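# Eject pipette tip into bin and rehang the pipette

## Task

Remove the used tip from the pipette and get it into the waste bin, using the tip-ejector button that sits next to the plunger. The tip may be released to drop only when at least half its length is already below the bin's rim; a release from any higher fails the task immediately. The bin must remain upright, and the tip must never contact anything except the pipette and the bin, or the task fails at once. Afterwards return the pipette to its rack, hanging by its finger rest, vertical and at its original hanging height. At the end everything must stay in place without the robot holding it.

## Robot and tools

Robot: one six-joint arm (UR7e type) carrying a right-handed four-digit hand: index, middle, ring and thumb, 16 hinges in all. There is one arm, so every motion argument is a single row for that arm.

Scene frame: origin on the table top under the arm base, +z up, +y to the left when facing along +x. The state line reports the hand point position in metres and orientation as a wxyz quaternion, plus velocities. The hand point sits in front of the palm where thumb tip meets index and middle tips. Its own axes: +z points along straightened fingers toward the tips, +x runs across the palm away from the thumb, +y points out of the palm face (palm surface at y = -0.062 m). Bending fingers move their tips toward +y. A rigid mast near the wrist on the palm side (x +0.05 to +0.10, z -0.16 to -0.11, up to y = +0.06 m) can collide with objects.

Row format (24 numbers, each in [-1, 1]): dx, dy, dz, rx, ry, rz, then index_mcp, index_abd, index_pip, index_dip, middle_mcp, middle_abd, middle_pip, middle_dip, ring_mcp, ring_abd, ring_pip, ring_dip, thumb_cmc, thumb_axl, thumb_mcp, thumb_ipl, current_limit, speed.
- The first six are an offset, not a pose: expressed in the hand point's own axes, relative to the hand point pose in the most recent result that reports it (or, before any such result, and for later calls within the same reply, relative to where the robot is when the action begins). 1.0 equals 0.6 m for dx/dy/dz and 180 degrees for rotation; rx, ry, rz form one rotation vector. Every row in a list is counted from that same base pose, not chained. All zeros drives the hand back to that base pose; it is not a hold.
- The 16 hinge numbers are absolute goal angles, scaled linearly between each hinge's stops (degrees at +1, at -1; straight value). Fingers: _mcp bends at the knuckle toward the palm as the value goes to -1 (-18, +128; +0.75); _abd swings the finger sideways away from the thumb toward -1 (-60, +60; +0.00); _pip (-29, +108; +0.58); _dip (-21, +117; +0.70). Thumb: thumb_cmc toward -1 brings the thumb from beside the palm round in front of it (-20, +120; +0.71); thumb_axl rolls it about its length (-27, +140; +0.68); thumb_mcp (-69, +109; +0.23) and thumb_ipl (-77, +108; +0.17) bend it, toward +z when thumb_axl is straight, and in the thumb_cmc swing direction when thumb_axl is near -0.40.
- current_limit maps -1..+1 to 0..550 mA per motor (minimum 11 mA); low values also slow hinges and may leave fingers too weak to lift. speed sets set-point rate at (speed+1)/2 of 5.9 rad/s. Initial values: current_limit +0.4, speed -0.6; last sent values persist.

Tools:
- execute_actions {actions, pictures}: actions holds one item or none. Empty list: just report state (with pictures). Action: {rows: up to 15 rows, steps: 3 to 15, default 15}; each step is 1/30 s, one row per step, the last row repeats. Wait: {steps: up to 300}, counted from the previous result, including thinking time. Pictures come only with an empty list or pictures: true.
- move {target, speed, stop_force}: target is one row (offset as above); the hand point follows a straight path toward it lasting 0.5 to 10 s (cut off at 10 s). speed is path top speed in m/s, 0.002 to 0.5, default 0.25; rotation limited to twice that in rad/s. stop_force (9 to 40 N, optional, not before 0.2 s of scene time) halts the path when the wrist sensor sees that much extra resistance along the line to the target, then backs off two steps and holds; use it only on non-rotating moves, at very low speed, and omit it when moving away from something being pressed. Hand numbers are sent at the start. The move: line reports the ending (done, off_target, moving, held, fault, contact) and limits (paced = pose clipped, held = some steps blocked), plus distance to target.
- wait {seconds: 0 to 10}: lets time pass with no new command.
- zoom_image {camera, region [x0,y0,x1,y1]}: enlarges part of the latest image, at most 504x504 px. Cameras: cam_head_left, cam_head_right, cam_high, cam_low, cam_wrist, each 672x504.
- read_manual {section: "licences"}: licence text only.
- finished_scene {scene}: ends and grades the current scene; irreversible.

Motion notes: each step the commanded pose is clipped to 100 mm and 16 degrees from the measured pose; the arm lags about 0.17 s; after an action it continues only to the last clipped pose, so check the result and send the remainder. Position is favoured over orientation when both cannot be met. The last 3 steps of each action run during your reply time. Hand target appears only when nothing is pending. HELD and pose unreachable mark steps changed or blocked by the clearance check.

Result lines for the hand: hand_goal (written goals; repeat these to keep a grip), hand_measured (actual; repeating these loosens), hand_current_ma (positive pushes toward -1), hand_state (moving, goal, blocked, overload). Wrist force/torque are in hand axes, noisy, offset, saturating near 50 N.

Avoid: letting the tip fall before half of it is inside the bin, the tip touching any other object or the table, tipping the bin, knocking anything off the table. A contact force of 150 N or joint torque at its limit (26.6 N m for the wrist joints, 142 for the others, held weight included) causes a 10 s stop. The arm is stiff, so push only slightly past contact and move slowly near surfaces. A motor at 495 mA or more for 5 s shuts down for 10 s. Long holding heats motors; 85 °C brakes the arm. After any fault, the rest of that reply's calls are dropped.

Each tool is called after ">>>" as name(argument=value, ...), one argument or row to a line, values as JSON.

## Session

>>> execute_actions(
  actions=[],
)

Scene clock: 0.00 s of 9600.00 s.
end_effector_position=(+0.5202, -0.0451, +0.3612) hand_goal=(+0.754, +0.000, +0.576, +0.696, +0.754, +0.000, +0.576, +0.696, +0.754, +0.000, +0.576, +0.696, +0.714, +0.678, +0.226, +0.168) hand_measured=(+0.754, +0.000, +0.576, +0.696, +0.754, +0.000, +0.576, +0.696, +0.754, +0.000, +0.576, +0.696, +0.714, +0.678, +0.226, +0.168) hand_current_ma=(+0, +0, +0, +0, +0, +0, +0, +0, +0, +0, +0, +0, +0, +0, +0, +0) hand_state=(goal, goal, goal, goal, goal, overload, goal, goal, goal, goal, goal, goal, goal, goal, goal, goal) hand_current_limit=0.40 hand_speed=-0.60 end_effector_quat_wxyz=(+0.370, +0.798, +0.103, +0.465) end_effector_velocity=(-0.000, -0.000, -0.000) end_effector_angular_velocity=(-0.000, +0.000, +0.000)
Joint positions: [-0.029 -1.343  2.282 -3.732 -2.101  0.956]
Joint velocities: [-0.     0.     0.001 -0.001  0.    -0.   ]
Joint torques (N m, as the arm reports them, + toward a larger angle): no reading
Wrist force (N, on the end effector, along its own x y z axes, offset not removed): no reading
Wrist torque (N m, same axes, about the end effector's origin, offset not removed): no reading
Hand target: +0.520, -0.045, +0.361; +0.370, +0.798, +0.103, +0.465

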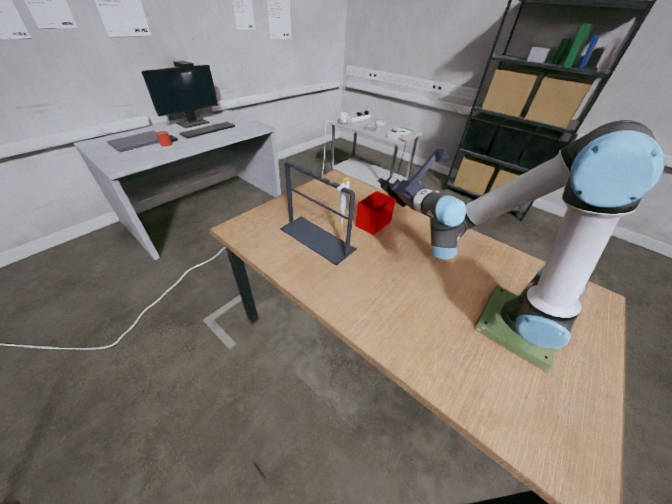

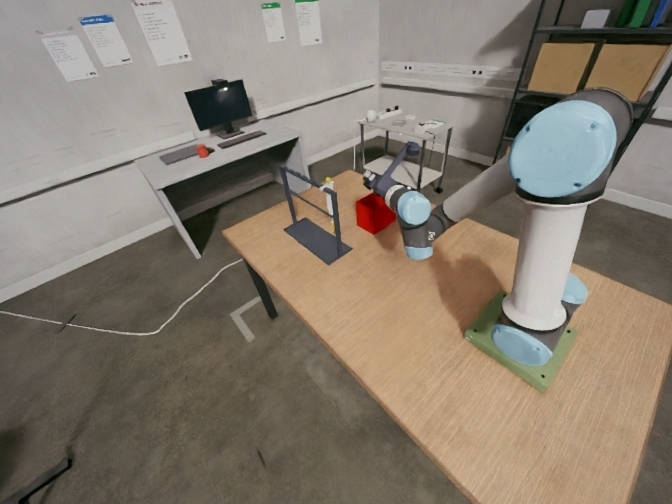

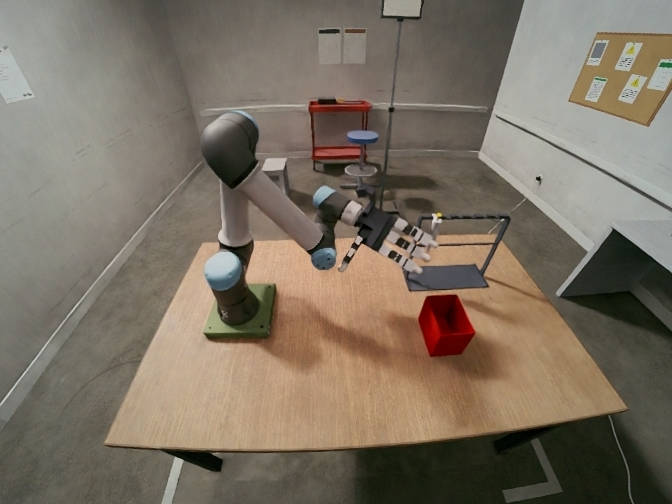

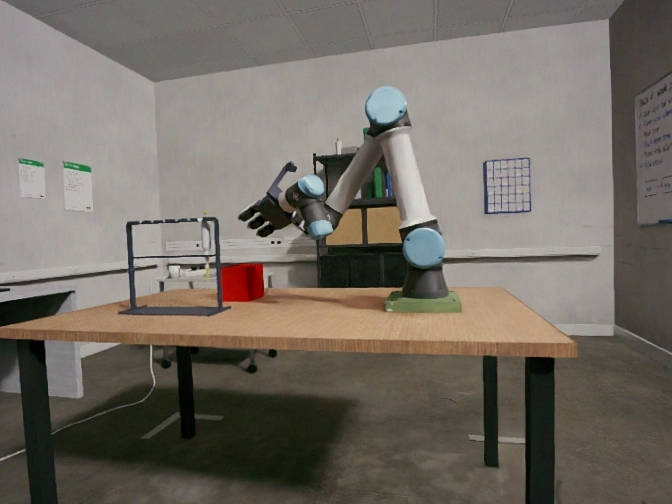

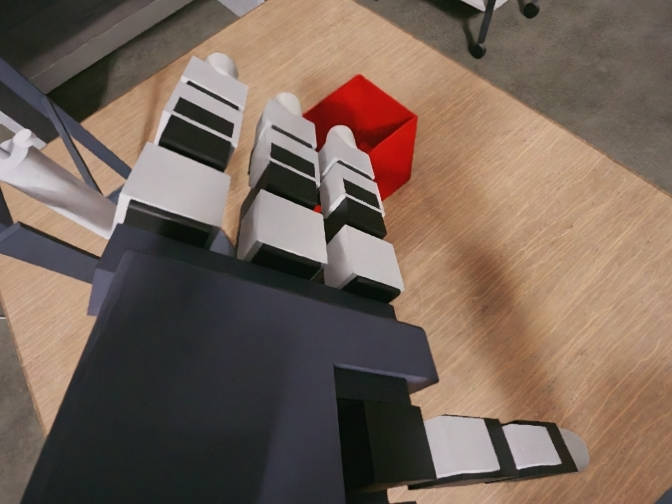

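>>> move(
  target=[0.139,-0.241,0.099,-0.1956,0.1568,-0.742,0.68,0,-0.62,0.55,0.68,0,-0.66,0.55,0.8,0.1,0.7,0.696,0.714,0.678,0.226,0.168,0.5,-0.6],
  speed=0.4,
)

Scene clock: 6.93 s of 9600.00 s.
end_effector_position=(+0.6403, +0.0698, +0.3000) hand_goal=(+0.680, +0.000, -0.620, +0.550, +0.680, +0.000, -0.660, +0.550, +0.800, +0.100, +0.700, +0.696, +0.714, +0.678, +0.226, +0.168) hand_measured=(+0.682, +0.000, -0.618, +0.552, +0.684, +0.184, -0.658, +0.552, +0.802, +0.098, +0.700, +0.696, +0.718, +0.678, +0.226, +0.168) hand_current_ma=(+14, +1, +14, +14, +16, +0, +10, +13, +15, -12, +2, +0, +19, -5, -1, -2) hand_state=(goal, goal, goal, goal, goal, overload, goal, goal, goal, goal, goal, goal, goal, goal, goal, goal) hand_current_limit=0.50 hand_speed=-0.60 end_effector_quat_wxyz=(+0.707, +0.001, +0.707, +0.001) end_effector_velocity=(+0.001, +0.001, -0.001) end_effector_angular_velocity=(-0.014, +0.008, +0.004)
Joint positions: [-0.413 -0.957  2.153 -4.339 -1.201 -1.565]
Joint velocities: [-0.    -0.005 -0.001  0.015  0.004 -0.017]
Joint torques (N m, as the arm reports them, + toward a larger angle): [ -8.9  -41.64 -22.08  -0.37   2.24  -1.65]
Wrist force (N, on the end effector, along its own x y z axes, offset not removed): [2.8 -0.2 -1.8]
Wrist torque (N m, same axes, about the end effector's origin, offset not removed): [0.18 -0.26 0.13]
Hand target: +0.640, +0.070, +0.300; +0.707, -0.000, +0.707, +0.000
Off the commanded pose: 0.000 m, 0 deg.
Kept back: nothing.
move: done
The robot had not come to rest in time, so this move's path started while it was still moving.

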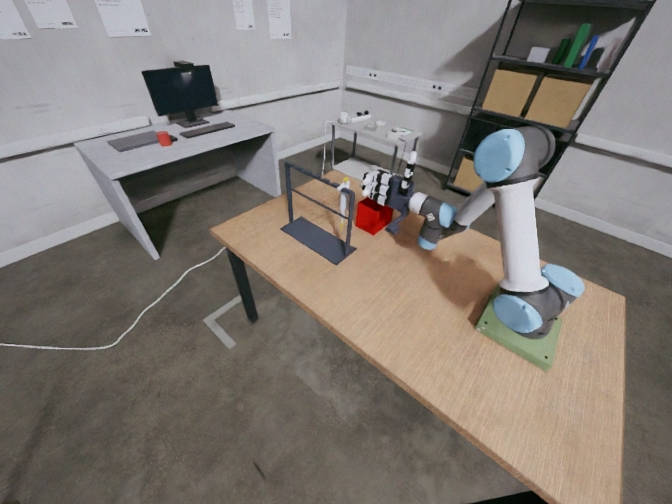

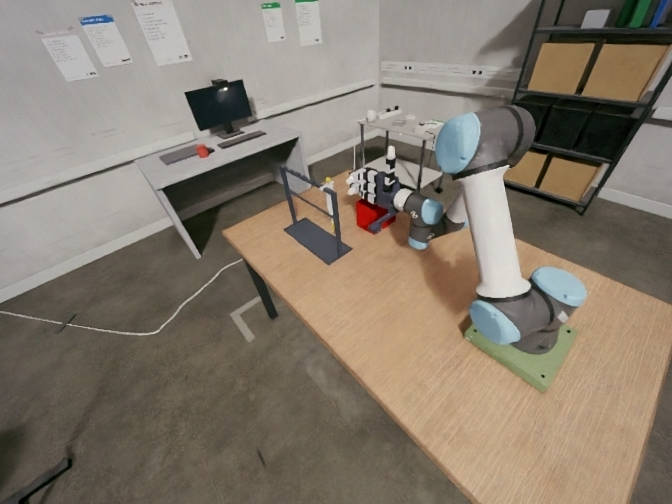

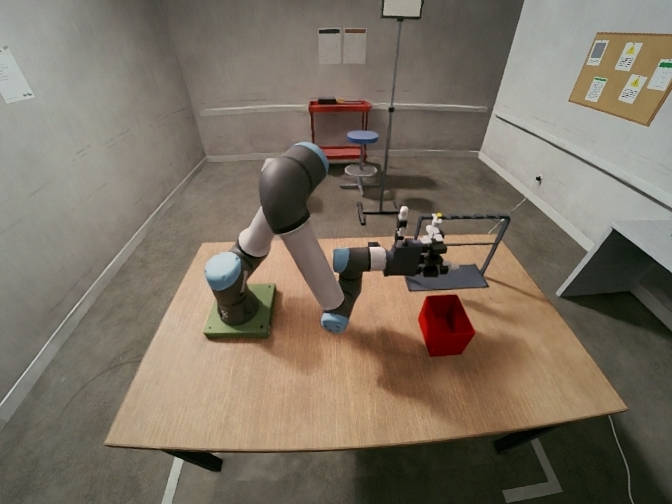

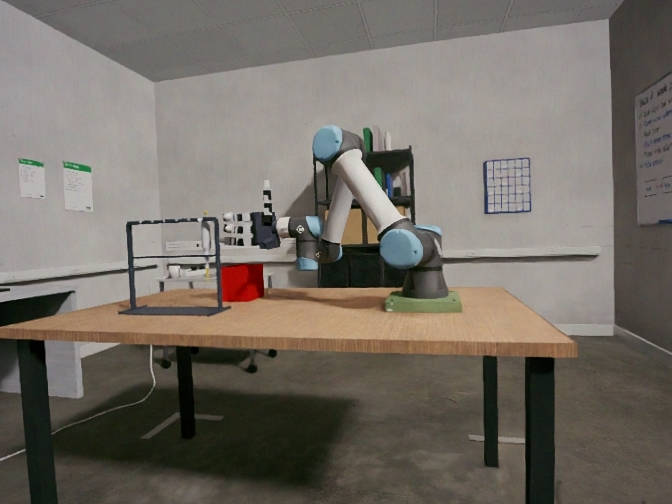

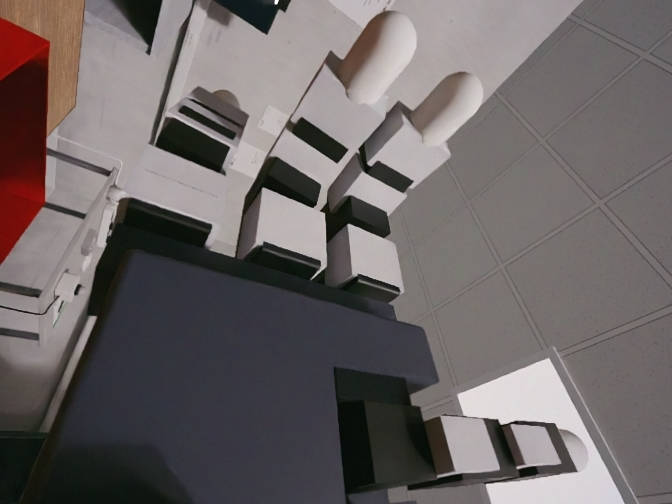

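>>> move(
  target=[0.083,0.05,0.19,0,0,0,0.68,0,-0.62,0.55,0.754,0,0.576,0.696,0.754,0,0.576,0.696,0.714,0.678,0.226,0.168,0.5,0.2],
  speed=0.15,
)

>>> move(
  target=[0,0.133,0,0,0,0,0.68,0,-0.62,0.55,0.68,0,-0.66,0.55,0.8,0.05,0.7,0.696,0.714,0.678,0.226,0.168,0.5,0.2],
  speed=0.07,
)

Scene clock: 9.20 s of 9600.00 s.
end_effector_position=(+0.7543, +0.0999, +0.2503) hand_goal=(+0.680, +0.000, -0.620, +0.550, +0.754, +0.000, +0.576, +0.696, +0.754, +0.000, +0.576, +0.696, +0.714, +0.678, +0.226, +0.168) hand_measured=(+0.682, +0.000, -0.618, +0.552, +0.752, -0.192, +0.574, +0.694, +0.756, -0.006, +0.578, +0.696, +0.718, +0.678, +0.226, +0.168) hand_current_ma=(+13, +1, +14, +14, -13, +0, -14, -14, +13, -23, +14, +0, +18, -5, -1, -2) hand_state=(goal, goal, goal, goal, goal, overload, goal, goal, goal, goal, goal, goal, goal, goal, goal, goal) hand_current_limit=0.50 hand_speed=0.20 end_effector_quat_wxyz=(+0.707, +0.001, +0.707, +0.001) end_effector_velocity=(-0.000, +0.000, +0.001) end_effector_angular_velocity=(-0.000, -0.001, -0.000)
Joint positions: [-0.273 -0.714  1.79  -4.219 -1.341 -1.565]
Joint velocities: [ 0.    -0.001  0.    -0.001 -0.     0.   ]
Joint torques (N m, as the arm reports them, + toward a larger angle): [ 12.39 -33.53 -24.26  -0.21  -2.71   1.52]
Wrist force (N, on the end effector, along its own x y z axes, offset not removed): [0.7 -0.4 -1.4]
Wrist torque (N m, same axes, about the end effector's origin, offset not removed): [0.08 0.06 0.01]
Hand target: +0.754, +0.100, +0.250; +0.707, +0.001, +0.707, +0.001
Off the commanded pose: 0.000 m, 0 deg.
Kept back: nothing.
move: done

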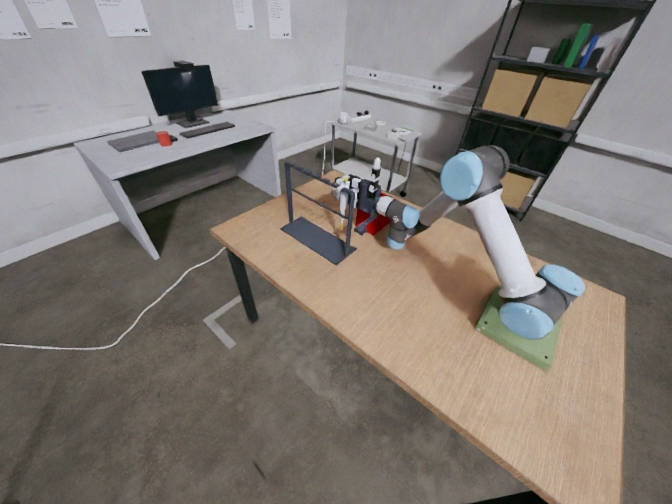

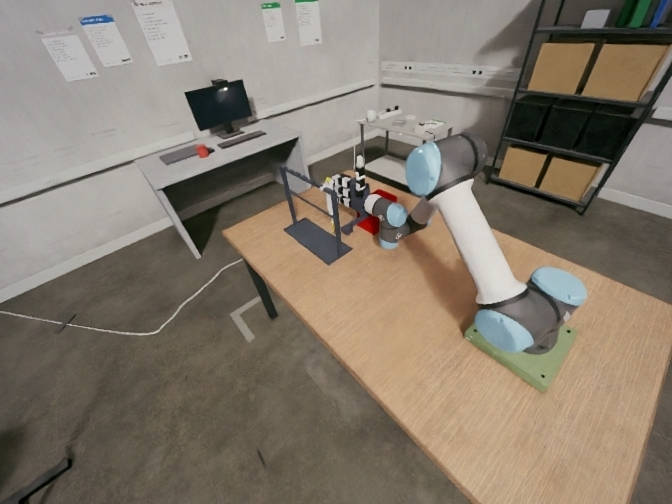

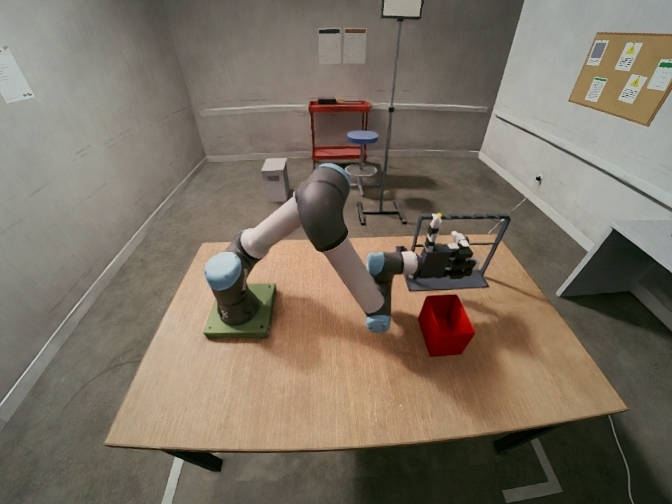

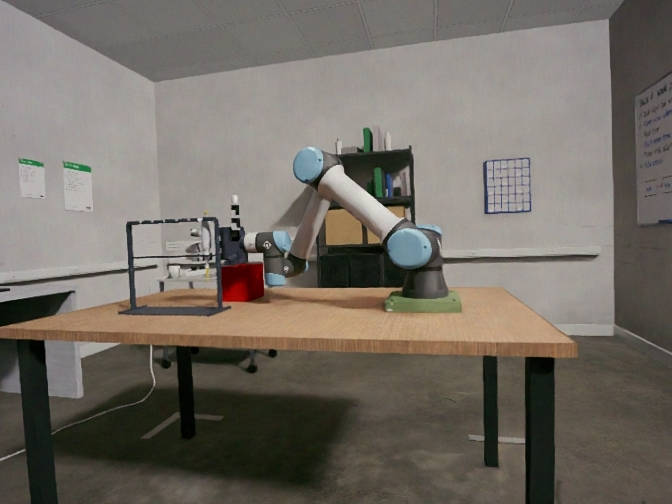

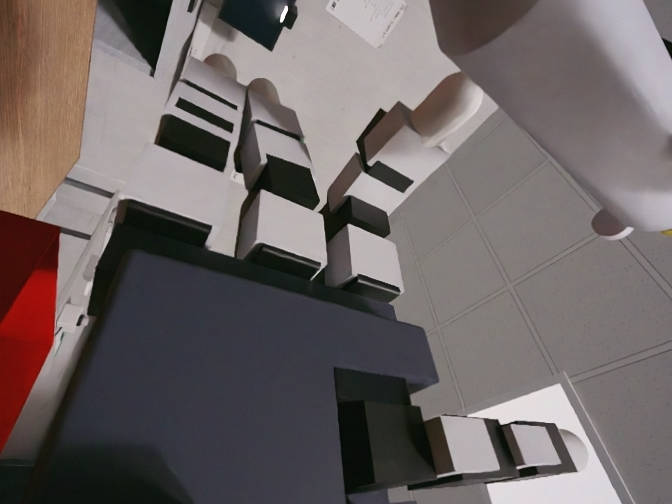

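Scene clock: 10.83 s of 9600.00 s.
end_effector_position=(+0.7542, +0.1793, +0.2503) hand_goal=(+0.680, +0.000, -0.620, +0.550, +0.680, +0.000, -0.660, +0.550, +0.800, +0.050, +0.700, +0.696, +0.714, +0.678, +0.226, +0.168) hand_measured=(+0.682, +0.000, -0.618, +0.552, +0.682, -0.308, -0.656, +0.552, +0.798, +0.034, +0.698, +0.696, +0.716, +0.678, +0.226, +0.168) hand_current_ma=(+13, +1, +14, +14, +14, +0, +24, +14, -14, -68, -14, +0, +15, -5, -1, -2) hand_state=(goal, goal, goal, goal, goal, overload, goal, goal, goal, goal, goal, goal, goal, goal, goal, goal) hand_current_limit=0.50 hand_speed=0.20 end_effector_quat_wxyz=(+0.707, +0.001, +0.707, +0.001) end_effector_velocity=(+0.000, +0.003, +0.000) end_effector_angular_velocity=(+0.000, -0.001, -0.001)
Joint positions: [-0.12  -0.705  1.764 -4.202 -1.495 -1.565]
Joint velocities: [ 0.005  0.001 -0.003  0.001 -0.006  0.   ]
Joint torques (N m, as the arm reports them, + toward a larger angle): [ 11.95 -34.13 -23.76  -0.19  -2.85  -1.53]
Wrist force (N, on the end effector, along its own x y z axes, offset not removed): [0.8 -0.9 -1.0]
Wrist torque (N m, same axes, about the end effector's origin, offset not removed): [0.06 0.03 0.02]
Hand target: +0.754, +0.180, +0.250; +0.707, +0.001, +0.707, +0.001
Off the commanded pose: 0.000 m, 0 deg.
Kept back: nothing.
move: done

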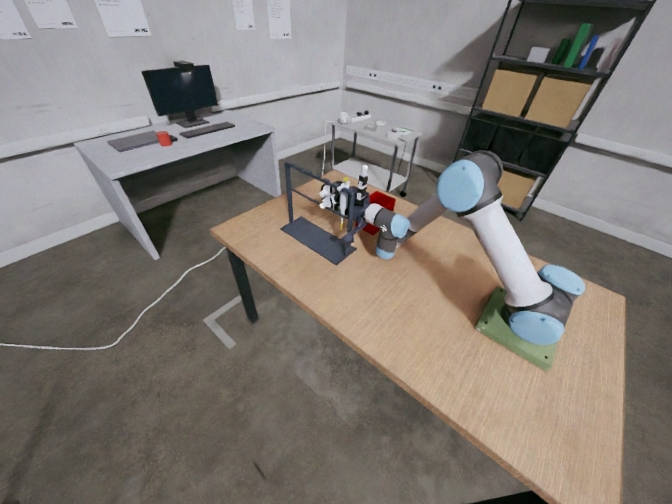

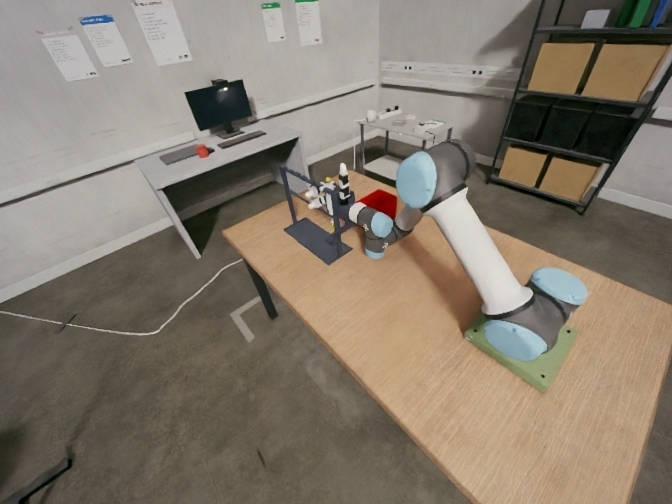

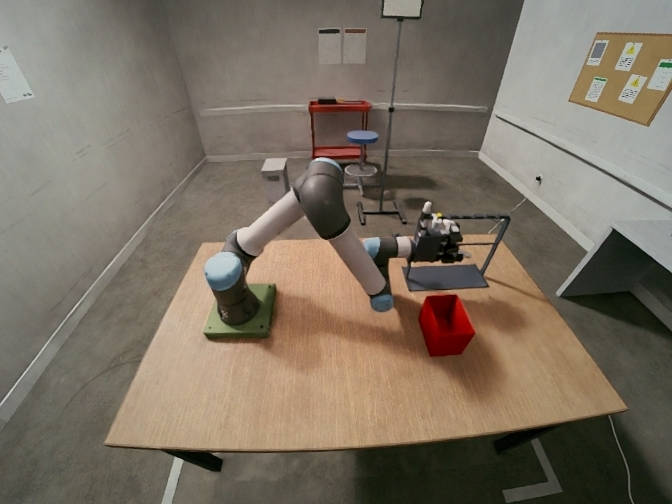

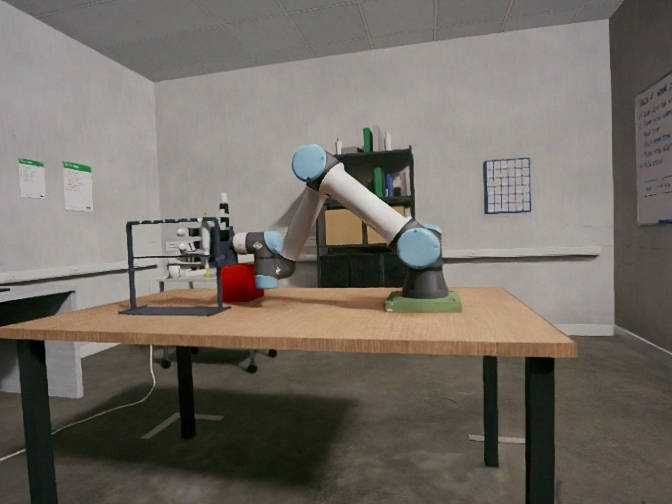

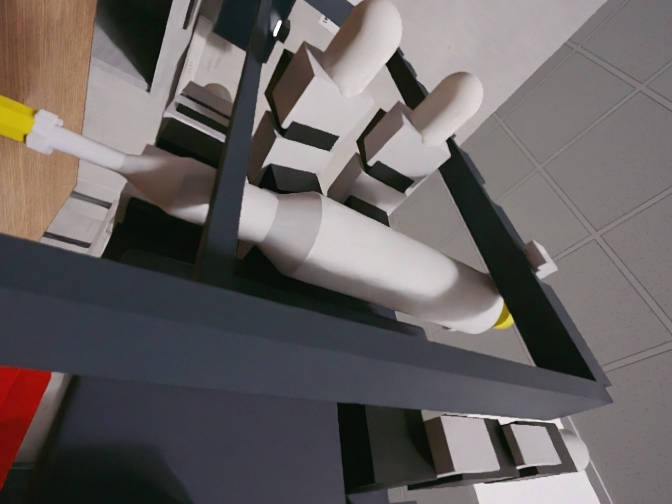

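About 6 mm short.

>>> move(
  target=[0,0.01,0,0,0,0,0.3,0,-0.6,-0.15,0.3,0,-0.6,-0.15,0.76,0.1,0.7,0.696,0.714,0.678,0.226,0.168,0.6,-0.5],
  speed=0.02,
)

>>> move(
  target=[0,0,0,0,0,0,0.2,0,-0.9,-0.35,0.2,0,-0.9,-0.35,0.76,0.1,0.7,0.696,0.714,0.678,0.226,0.168,0.6,-0.75],
)

Scene clock: 11.93 s of 9600.00 s.
end_effector_position=(+0.7542, +0.1852, +0.2503) hand_goal=(+0.300, +0.000, -0.600, -0.150, +0.300, +0.000, -0.600, -0.150, +0.760, +0.100, +0.700, +0.696, +0.714, +0.678, +0.226, +0.168) hand_measured=(+0.302, +0.000, -0.602, -0.148, +0.302, -0.308, -0.602, -0.148, +0.762, +0.084, +0.698, +0.696, +0.716, +0.678, +0.226, +0.168) hand_current_ma=(+12, +1, -13, +14, +14, +0, -8, +15, +14, -67, -12, +0, +15, -5, -1, -2) hand_state=(goal, goal, goal, goal, goal, overload, goal, goal, goal, goal, goal, goal, goal, goal, goal, goal) hand_current_limit=0.60 hand_speed=-0.50 end_effector_quat_wxyz=(+0.707, +0.001, +0.707, +0.001) end_effector_velocity=(+0.000, +0.000, -0.000) end_effector_angular_velocity=(-0.001, +0.000, -0.001)
Joint positions: [-0.108 -0.704  1.76  -4.2   -1.506 -1.565]
Joint velocities: [ 0.001  0.001 -0.001  0.    -0.002 -0.001]
Joint torques (N m, as the arm reports them, + toward a larger angle): [ 12.68 -34.16 -25.08  -0.17  -2.61  -1.59]
Wrist force (N, on the end effector, along its own x y z axes, offset not removed): [1.4 -0.9 -1.3]
Wrist torque (N m, same axes, about the end effector's origin, offset not removed): [0.15 -0.14 0.05]
Hand target: +0.754, +0.185, +0.250; +0.707, +0.001, +0.707, +0.001
Off the commanded pose: 0.000 m, 0 deg.
Kept back: nothing.
move: done

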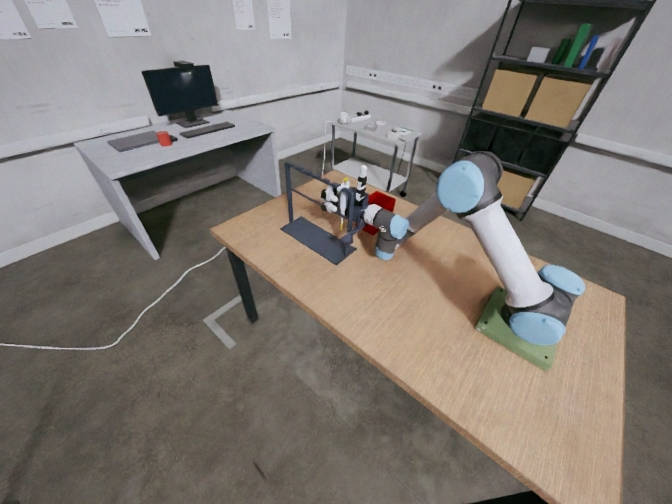

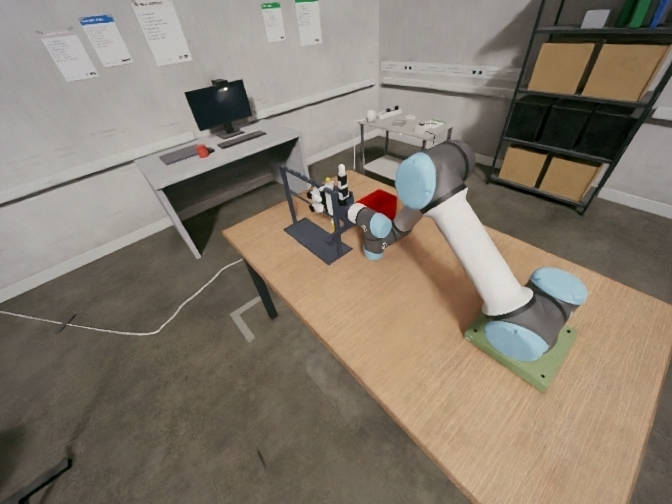

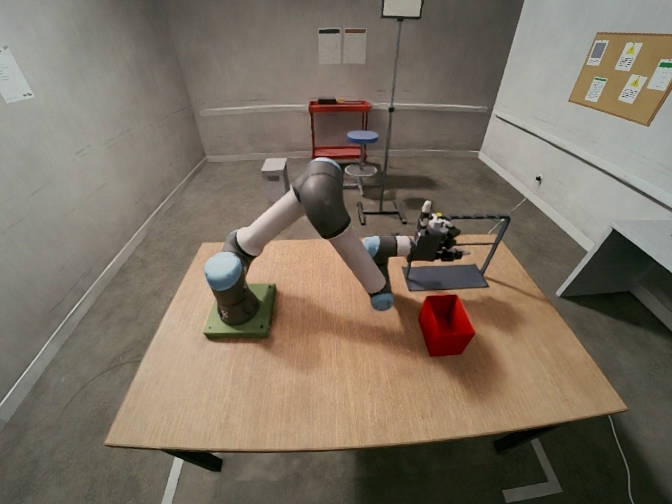

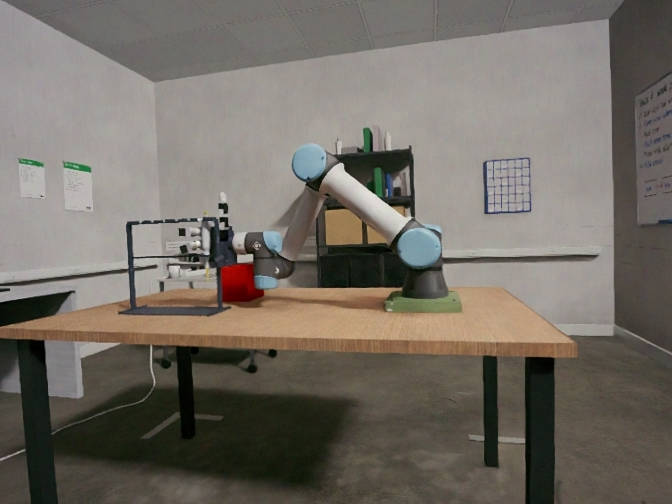

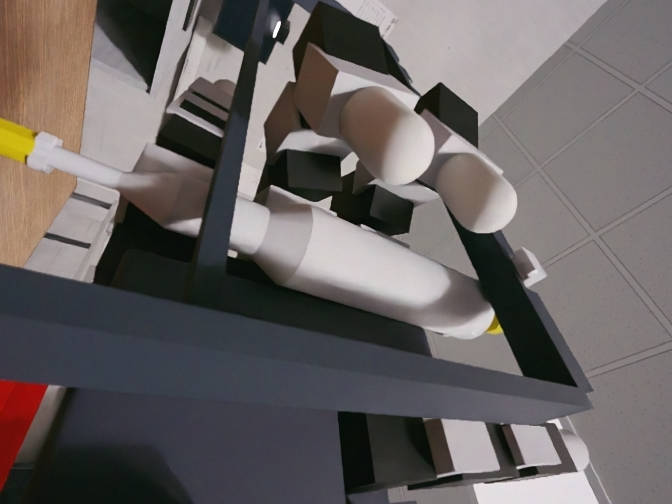

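Scene clock: 12.47 s of 9600.00 s.
end_effector_position=(+0.7542, +0.1852, +0.2503) hand_goal=(+0.200, +0.000, -0.900, -0.350, +0.200, +0.000, -0.900, -0.350, +0.760, +0.100, +0.700, +0.696, +0.714, +0.678, +0.226, +0.168) hand_measured=(+0.202, +0.000, -0.762, -0.310, +0.202, -0.308, -0.766, -0.316, +0.762, +0.084, +0.698, +0.696, +0.716, +0.678, +0.226, +0.168) hand_current_ma=(+15, +1, +440, +200, +15, +0, +440, +181, +14, -67, -12, +0, +15, -5, -1, -2) hand_state=(goal, goal, blocked, blocked, goal, overload, blocked, blocked, goal, goal, goal, goal, goal, goal, goal, goal) hand_current_limit=0.60 hand_speed=-0.75 end_effector_quat_wxyz=(+0.707, +0.001, +0.707, +0.001) end_effector_velocity=(+0.000, -0.001, +0.000) end_effector_angular_velocity=(+0.000, +0.000, -0.002)
Joint positions: [-0.108 -0.704  1.76  -4.2   -1.506 -1.565]
Joint velocities: [-0.001 -0.     0.     0.001 -0.     0.   ]
Joint torques (N m, as the arm reports them, + toward a larger angle): [  1.25 -35.09 -22.39  -0.73  -1.23  -1.53]
Wrist force (N, on the end effector, along its own x y z axes, offset not removed): [-0.1 0.1 -1.4]
Wrist torque (N m, same axes, about the end effector's origin, offset not removed): [0.13 0.02 -0.06]
Hand target: +0.754, +0.185, +0.250; +0.707, +0.001, +0.707, +0.001
Off the commanded pose: 0.000 m, 0 deg.
Kept back: nothing.
move: done

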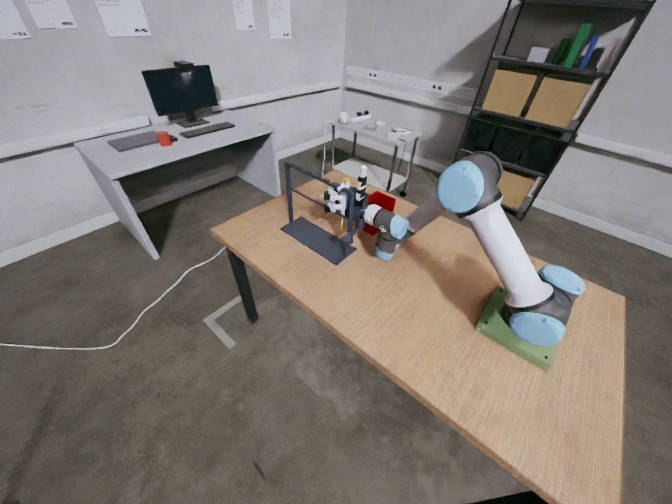

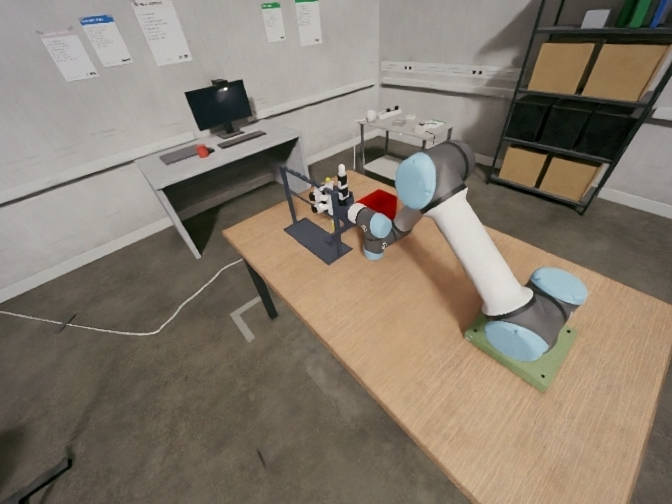

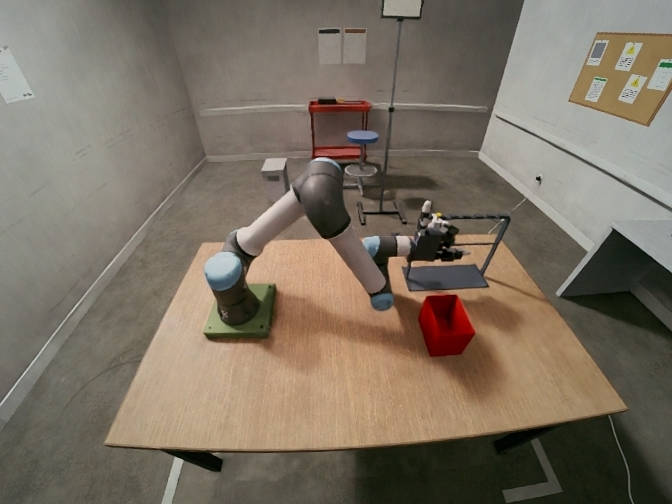

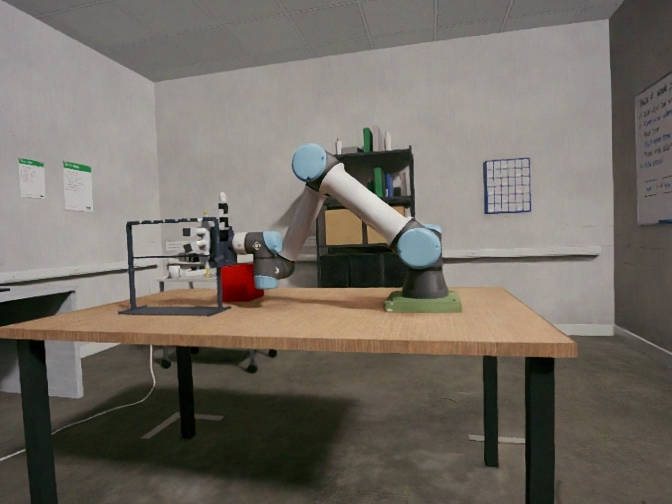

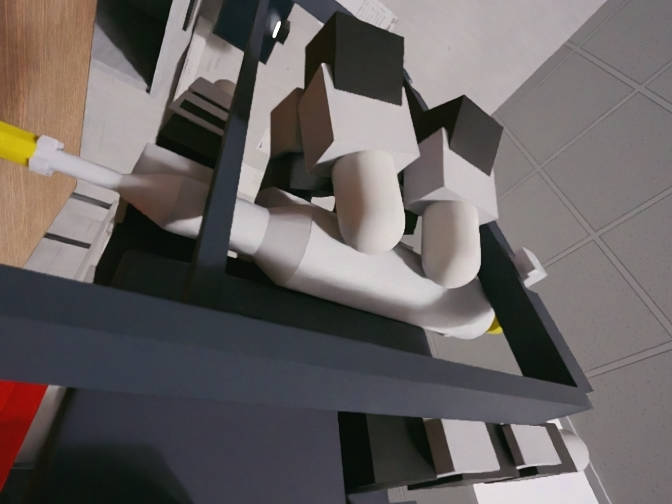

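>>> move(
  target=[-0.024,0,0,0,0,0,0.17,0,-0.9,-0.4,0.17,0,-0.9,-0.4,0.76,0.1,0.7,0.696,0.714,0.678,0.226,0.168,0.78,-0.75],
  speed=0.03,
)

>>> move(
  target=[0,-0.095,0,0,0,0,0.17,0,-0.9,-0.4,0.17,0,-0.9,-0.4,0.76,0.1,0.7,0.696,0.714,0.678,0.226,0.168,0.78,-0.75],
  speed=0.06,
)

Scene clock: 13.53 s of 9600.00 s.
end_effector_position=(+0.7542, +0.1852, +0.2644) hand_goal=(+0.170, +0.000, -0.900, -0.400, +0.170, +0.000, -0.900, -0.400, +0.760, +0.100, +0.700, +0.696, +0.714, +0.678, +0.226, +0.168) hand_measured=(+0.196, +0.000, -0.762, -0.314, +0.192, -0.308, -0.766, -0.322, +0.762, +0.084, +0.698, +0.696, +0.716, +0.678, +0.226, +0.168) hand_current_ma=(+141, +1, +490, +434, +121, +0, +490, +427, +14, -67, -12, +0, +15, -5, -1, -2) hand_state=(blocked, goal, blocked, blocked, blocked, overload, blocked, blocked, goal, goal, goal, goal, goal, goal, goal, goal) hand_current_limit=0.78 hand_speed=-0.75 end_effector_quat_wxyz=(+0.707, +0.001, +0.707, +0.001) end_effector_velocity=(-0.000, -0.000, +0.002) end_effector_angular_velocity=(-0.000, +0.000, -0.000)
Joint positions: [-0.108 -0.733  1.766 -4.176 -1.506 -1.565]
Joint velocities: [-0.    -0.005  0.001  0.004  0.    -0.   ]
Joint torques (N m, as the arm reports them, + toward a larger angle): [ -9.4  -53.65  -4.2   -0.5    2.2   -0.07]
Wrist force (N, on the end effector, along its own x y z axes, offset not removed): [1.0 -0.7 -2.1]
Wrist torque (N m, same axes, about the end effector's origin, offset not removed): [0.12 0.05 -0.08]
Hand target: +0.754, +0.185, +0.265; +0.707, +0.001, +0.707, +0.001
Off the commanded pose: 0.000 m, 0 deg.
Kept back: nothing.
move: done

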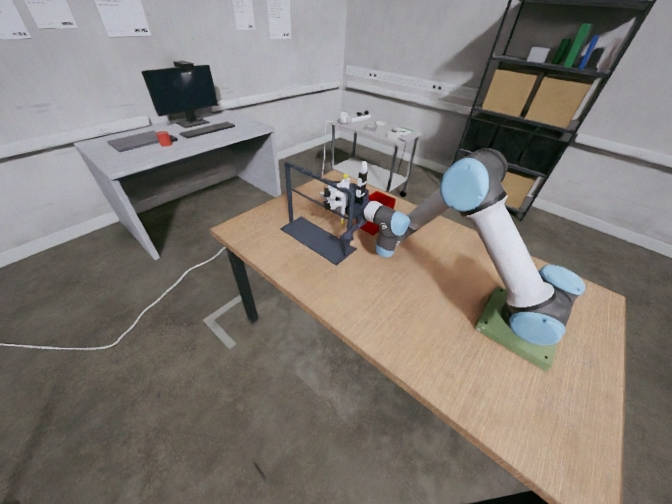

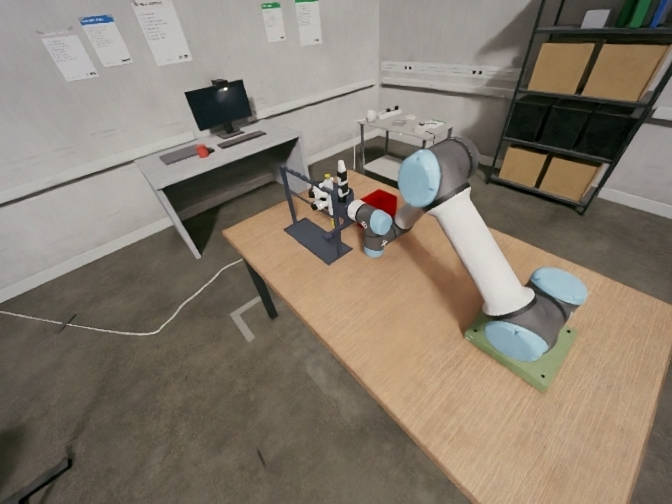

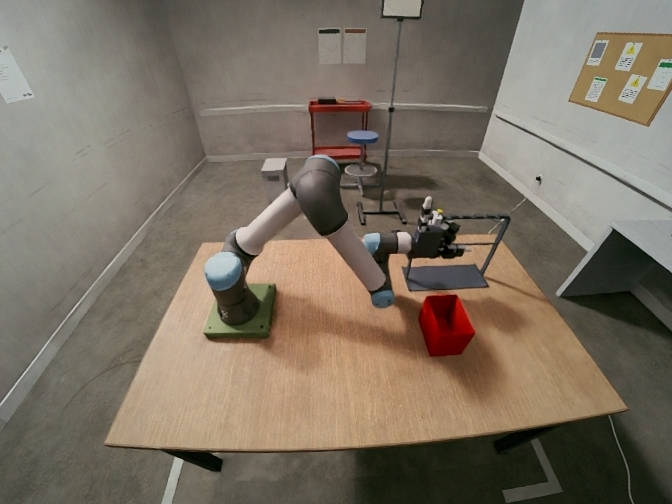

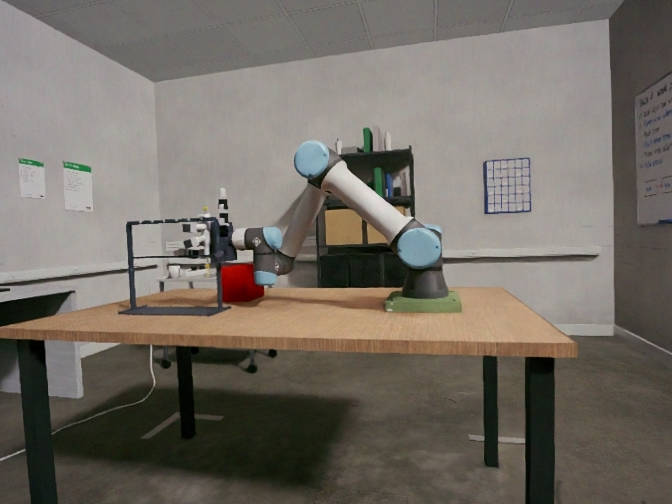

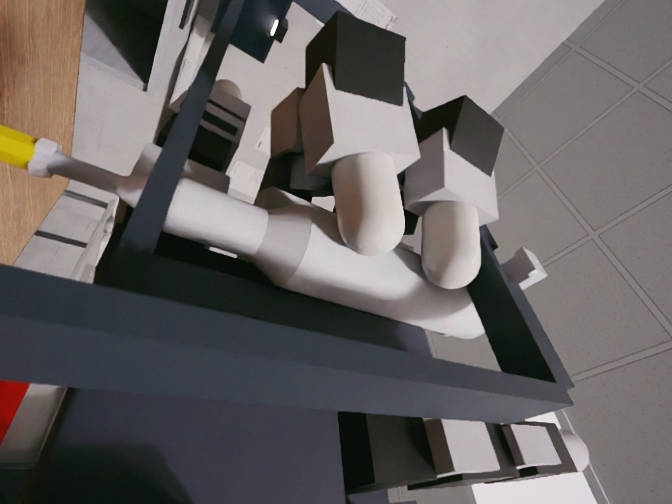

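Scene clock: 14.97 s of 9600.00 s.
end_effector_position=(+0.7542, +0.1285, +0.2644) hand_goal=(+0.170, +0.000, -0.900, -0.400, +0.170, +0.000, -0.900, -0.400, +0.760, +0.100, +0.700, +0.696, +0.714, +0.678, +0.226, +0.168) hand_measured=(+0.196, +0.000, -0.762, -0.314, +0.192, -0.308, -0.766, -0.322, +0.762, +0.084, +0.698, +0.696, +0.716, +0.678, +0.226, +0.168) hand_current_ma=(+141, +1, +490, +434, +121, +0, +490, +427, +13, -67, -12, +0, +15, -5, -1, -2) hand_state=(blocked, goal, blocked, blocked, blocked, overload, blocked, blocked, goal, goal, goal, goal, goal, goal, goal, goal) hand_current_limit=0.78 hand_speed=-0.75 end_effector_quat_wxyz=(+0.707, +0.001, +0.707, +0.001) end_effector_velocity=(-0.000, -0.002, -0.000) end_effector_angular_velocity=(-0.001, +0.000, +0.000)
Joint positions: [-0.218 -0.742  1.79  -4.191 -1.396 -1.565]
Joint velocities: [-0.005 -0.     0.001 -0.001  0.005 -0.001]
Joint torques (N m, as the arm reports them, + toward a larger angle): [ -8.58 -52.87  -3.66  -4.3    2.09   1.66]
Wrist force (N, on the end effector, along its own x y z axes, offset not removed): [2.4 -0.5 -0.9]
Wrist torque (N m, same axes, about the end effector's origin, offset not removed): [0.14 -0.16 0.03]
Hand target: +0.754, +0.128, +0.264; +0.707, +0.001, +0.707, +0.001
Off the commanded pose: 0.000 m, 0 deg.
Kept back: nothing.
move: done

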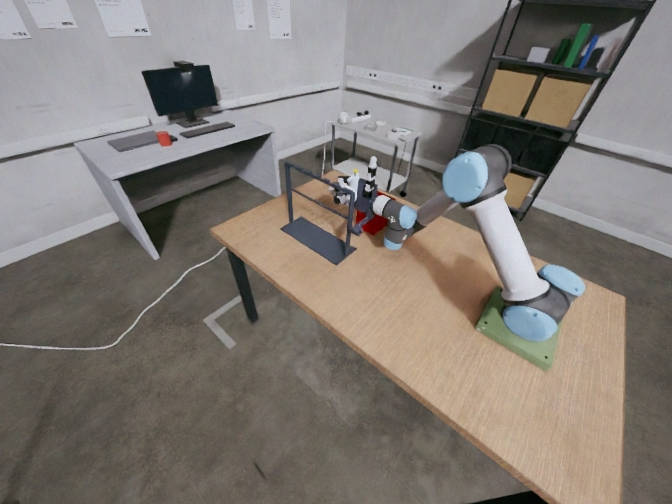

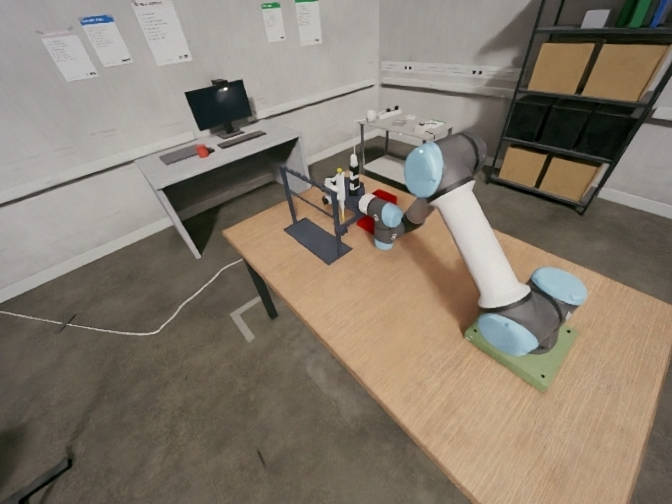

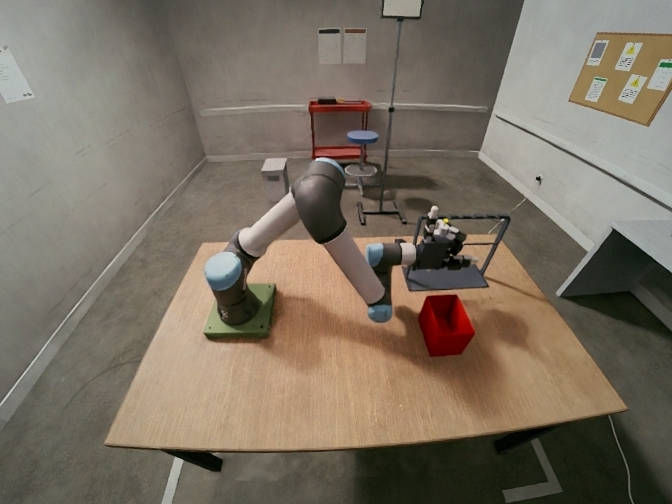

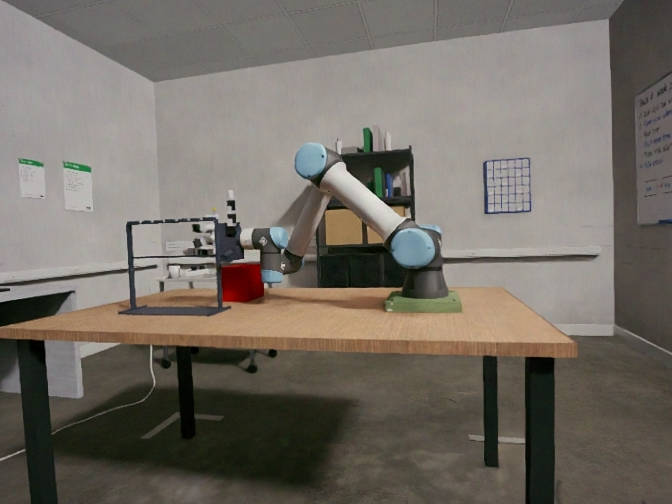

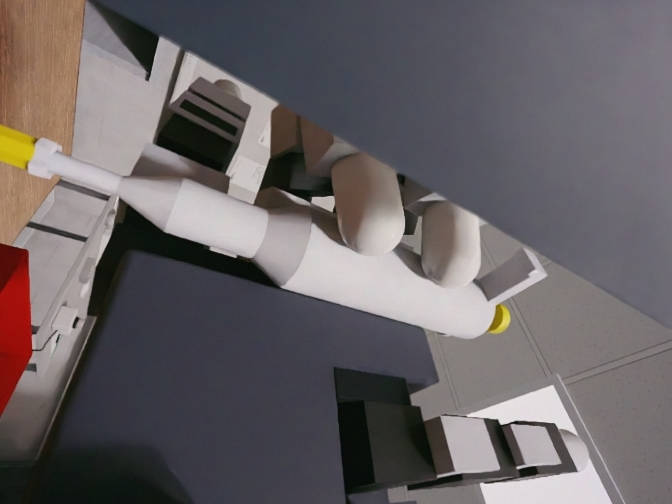

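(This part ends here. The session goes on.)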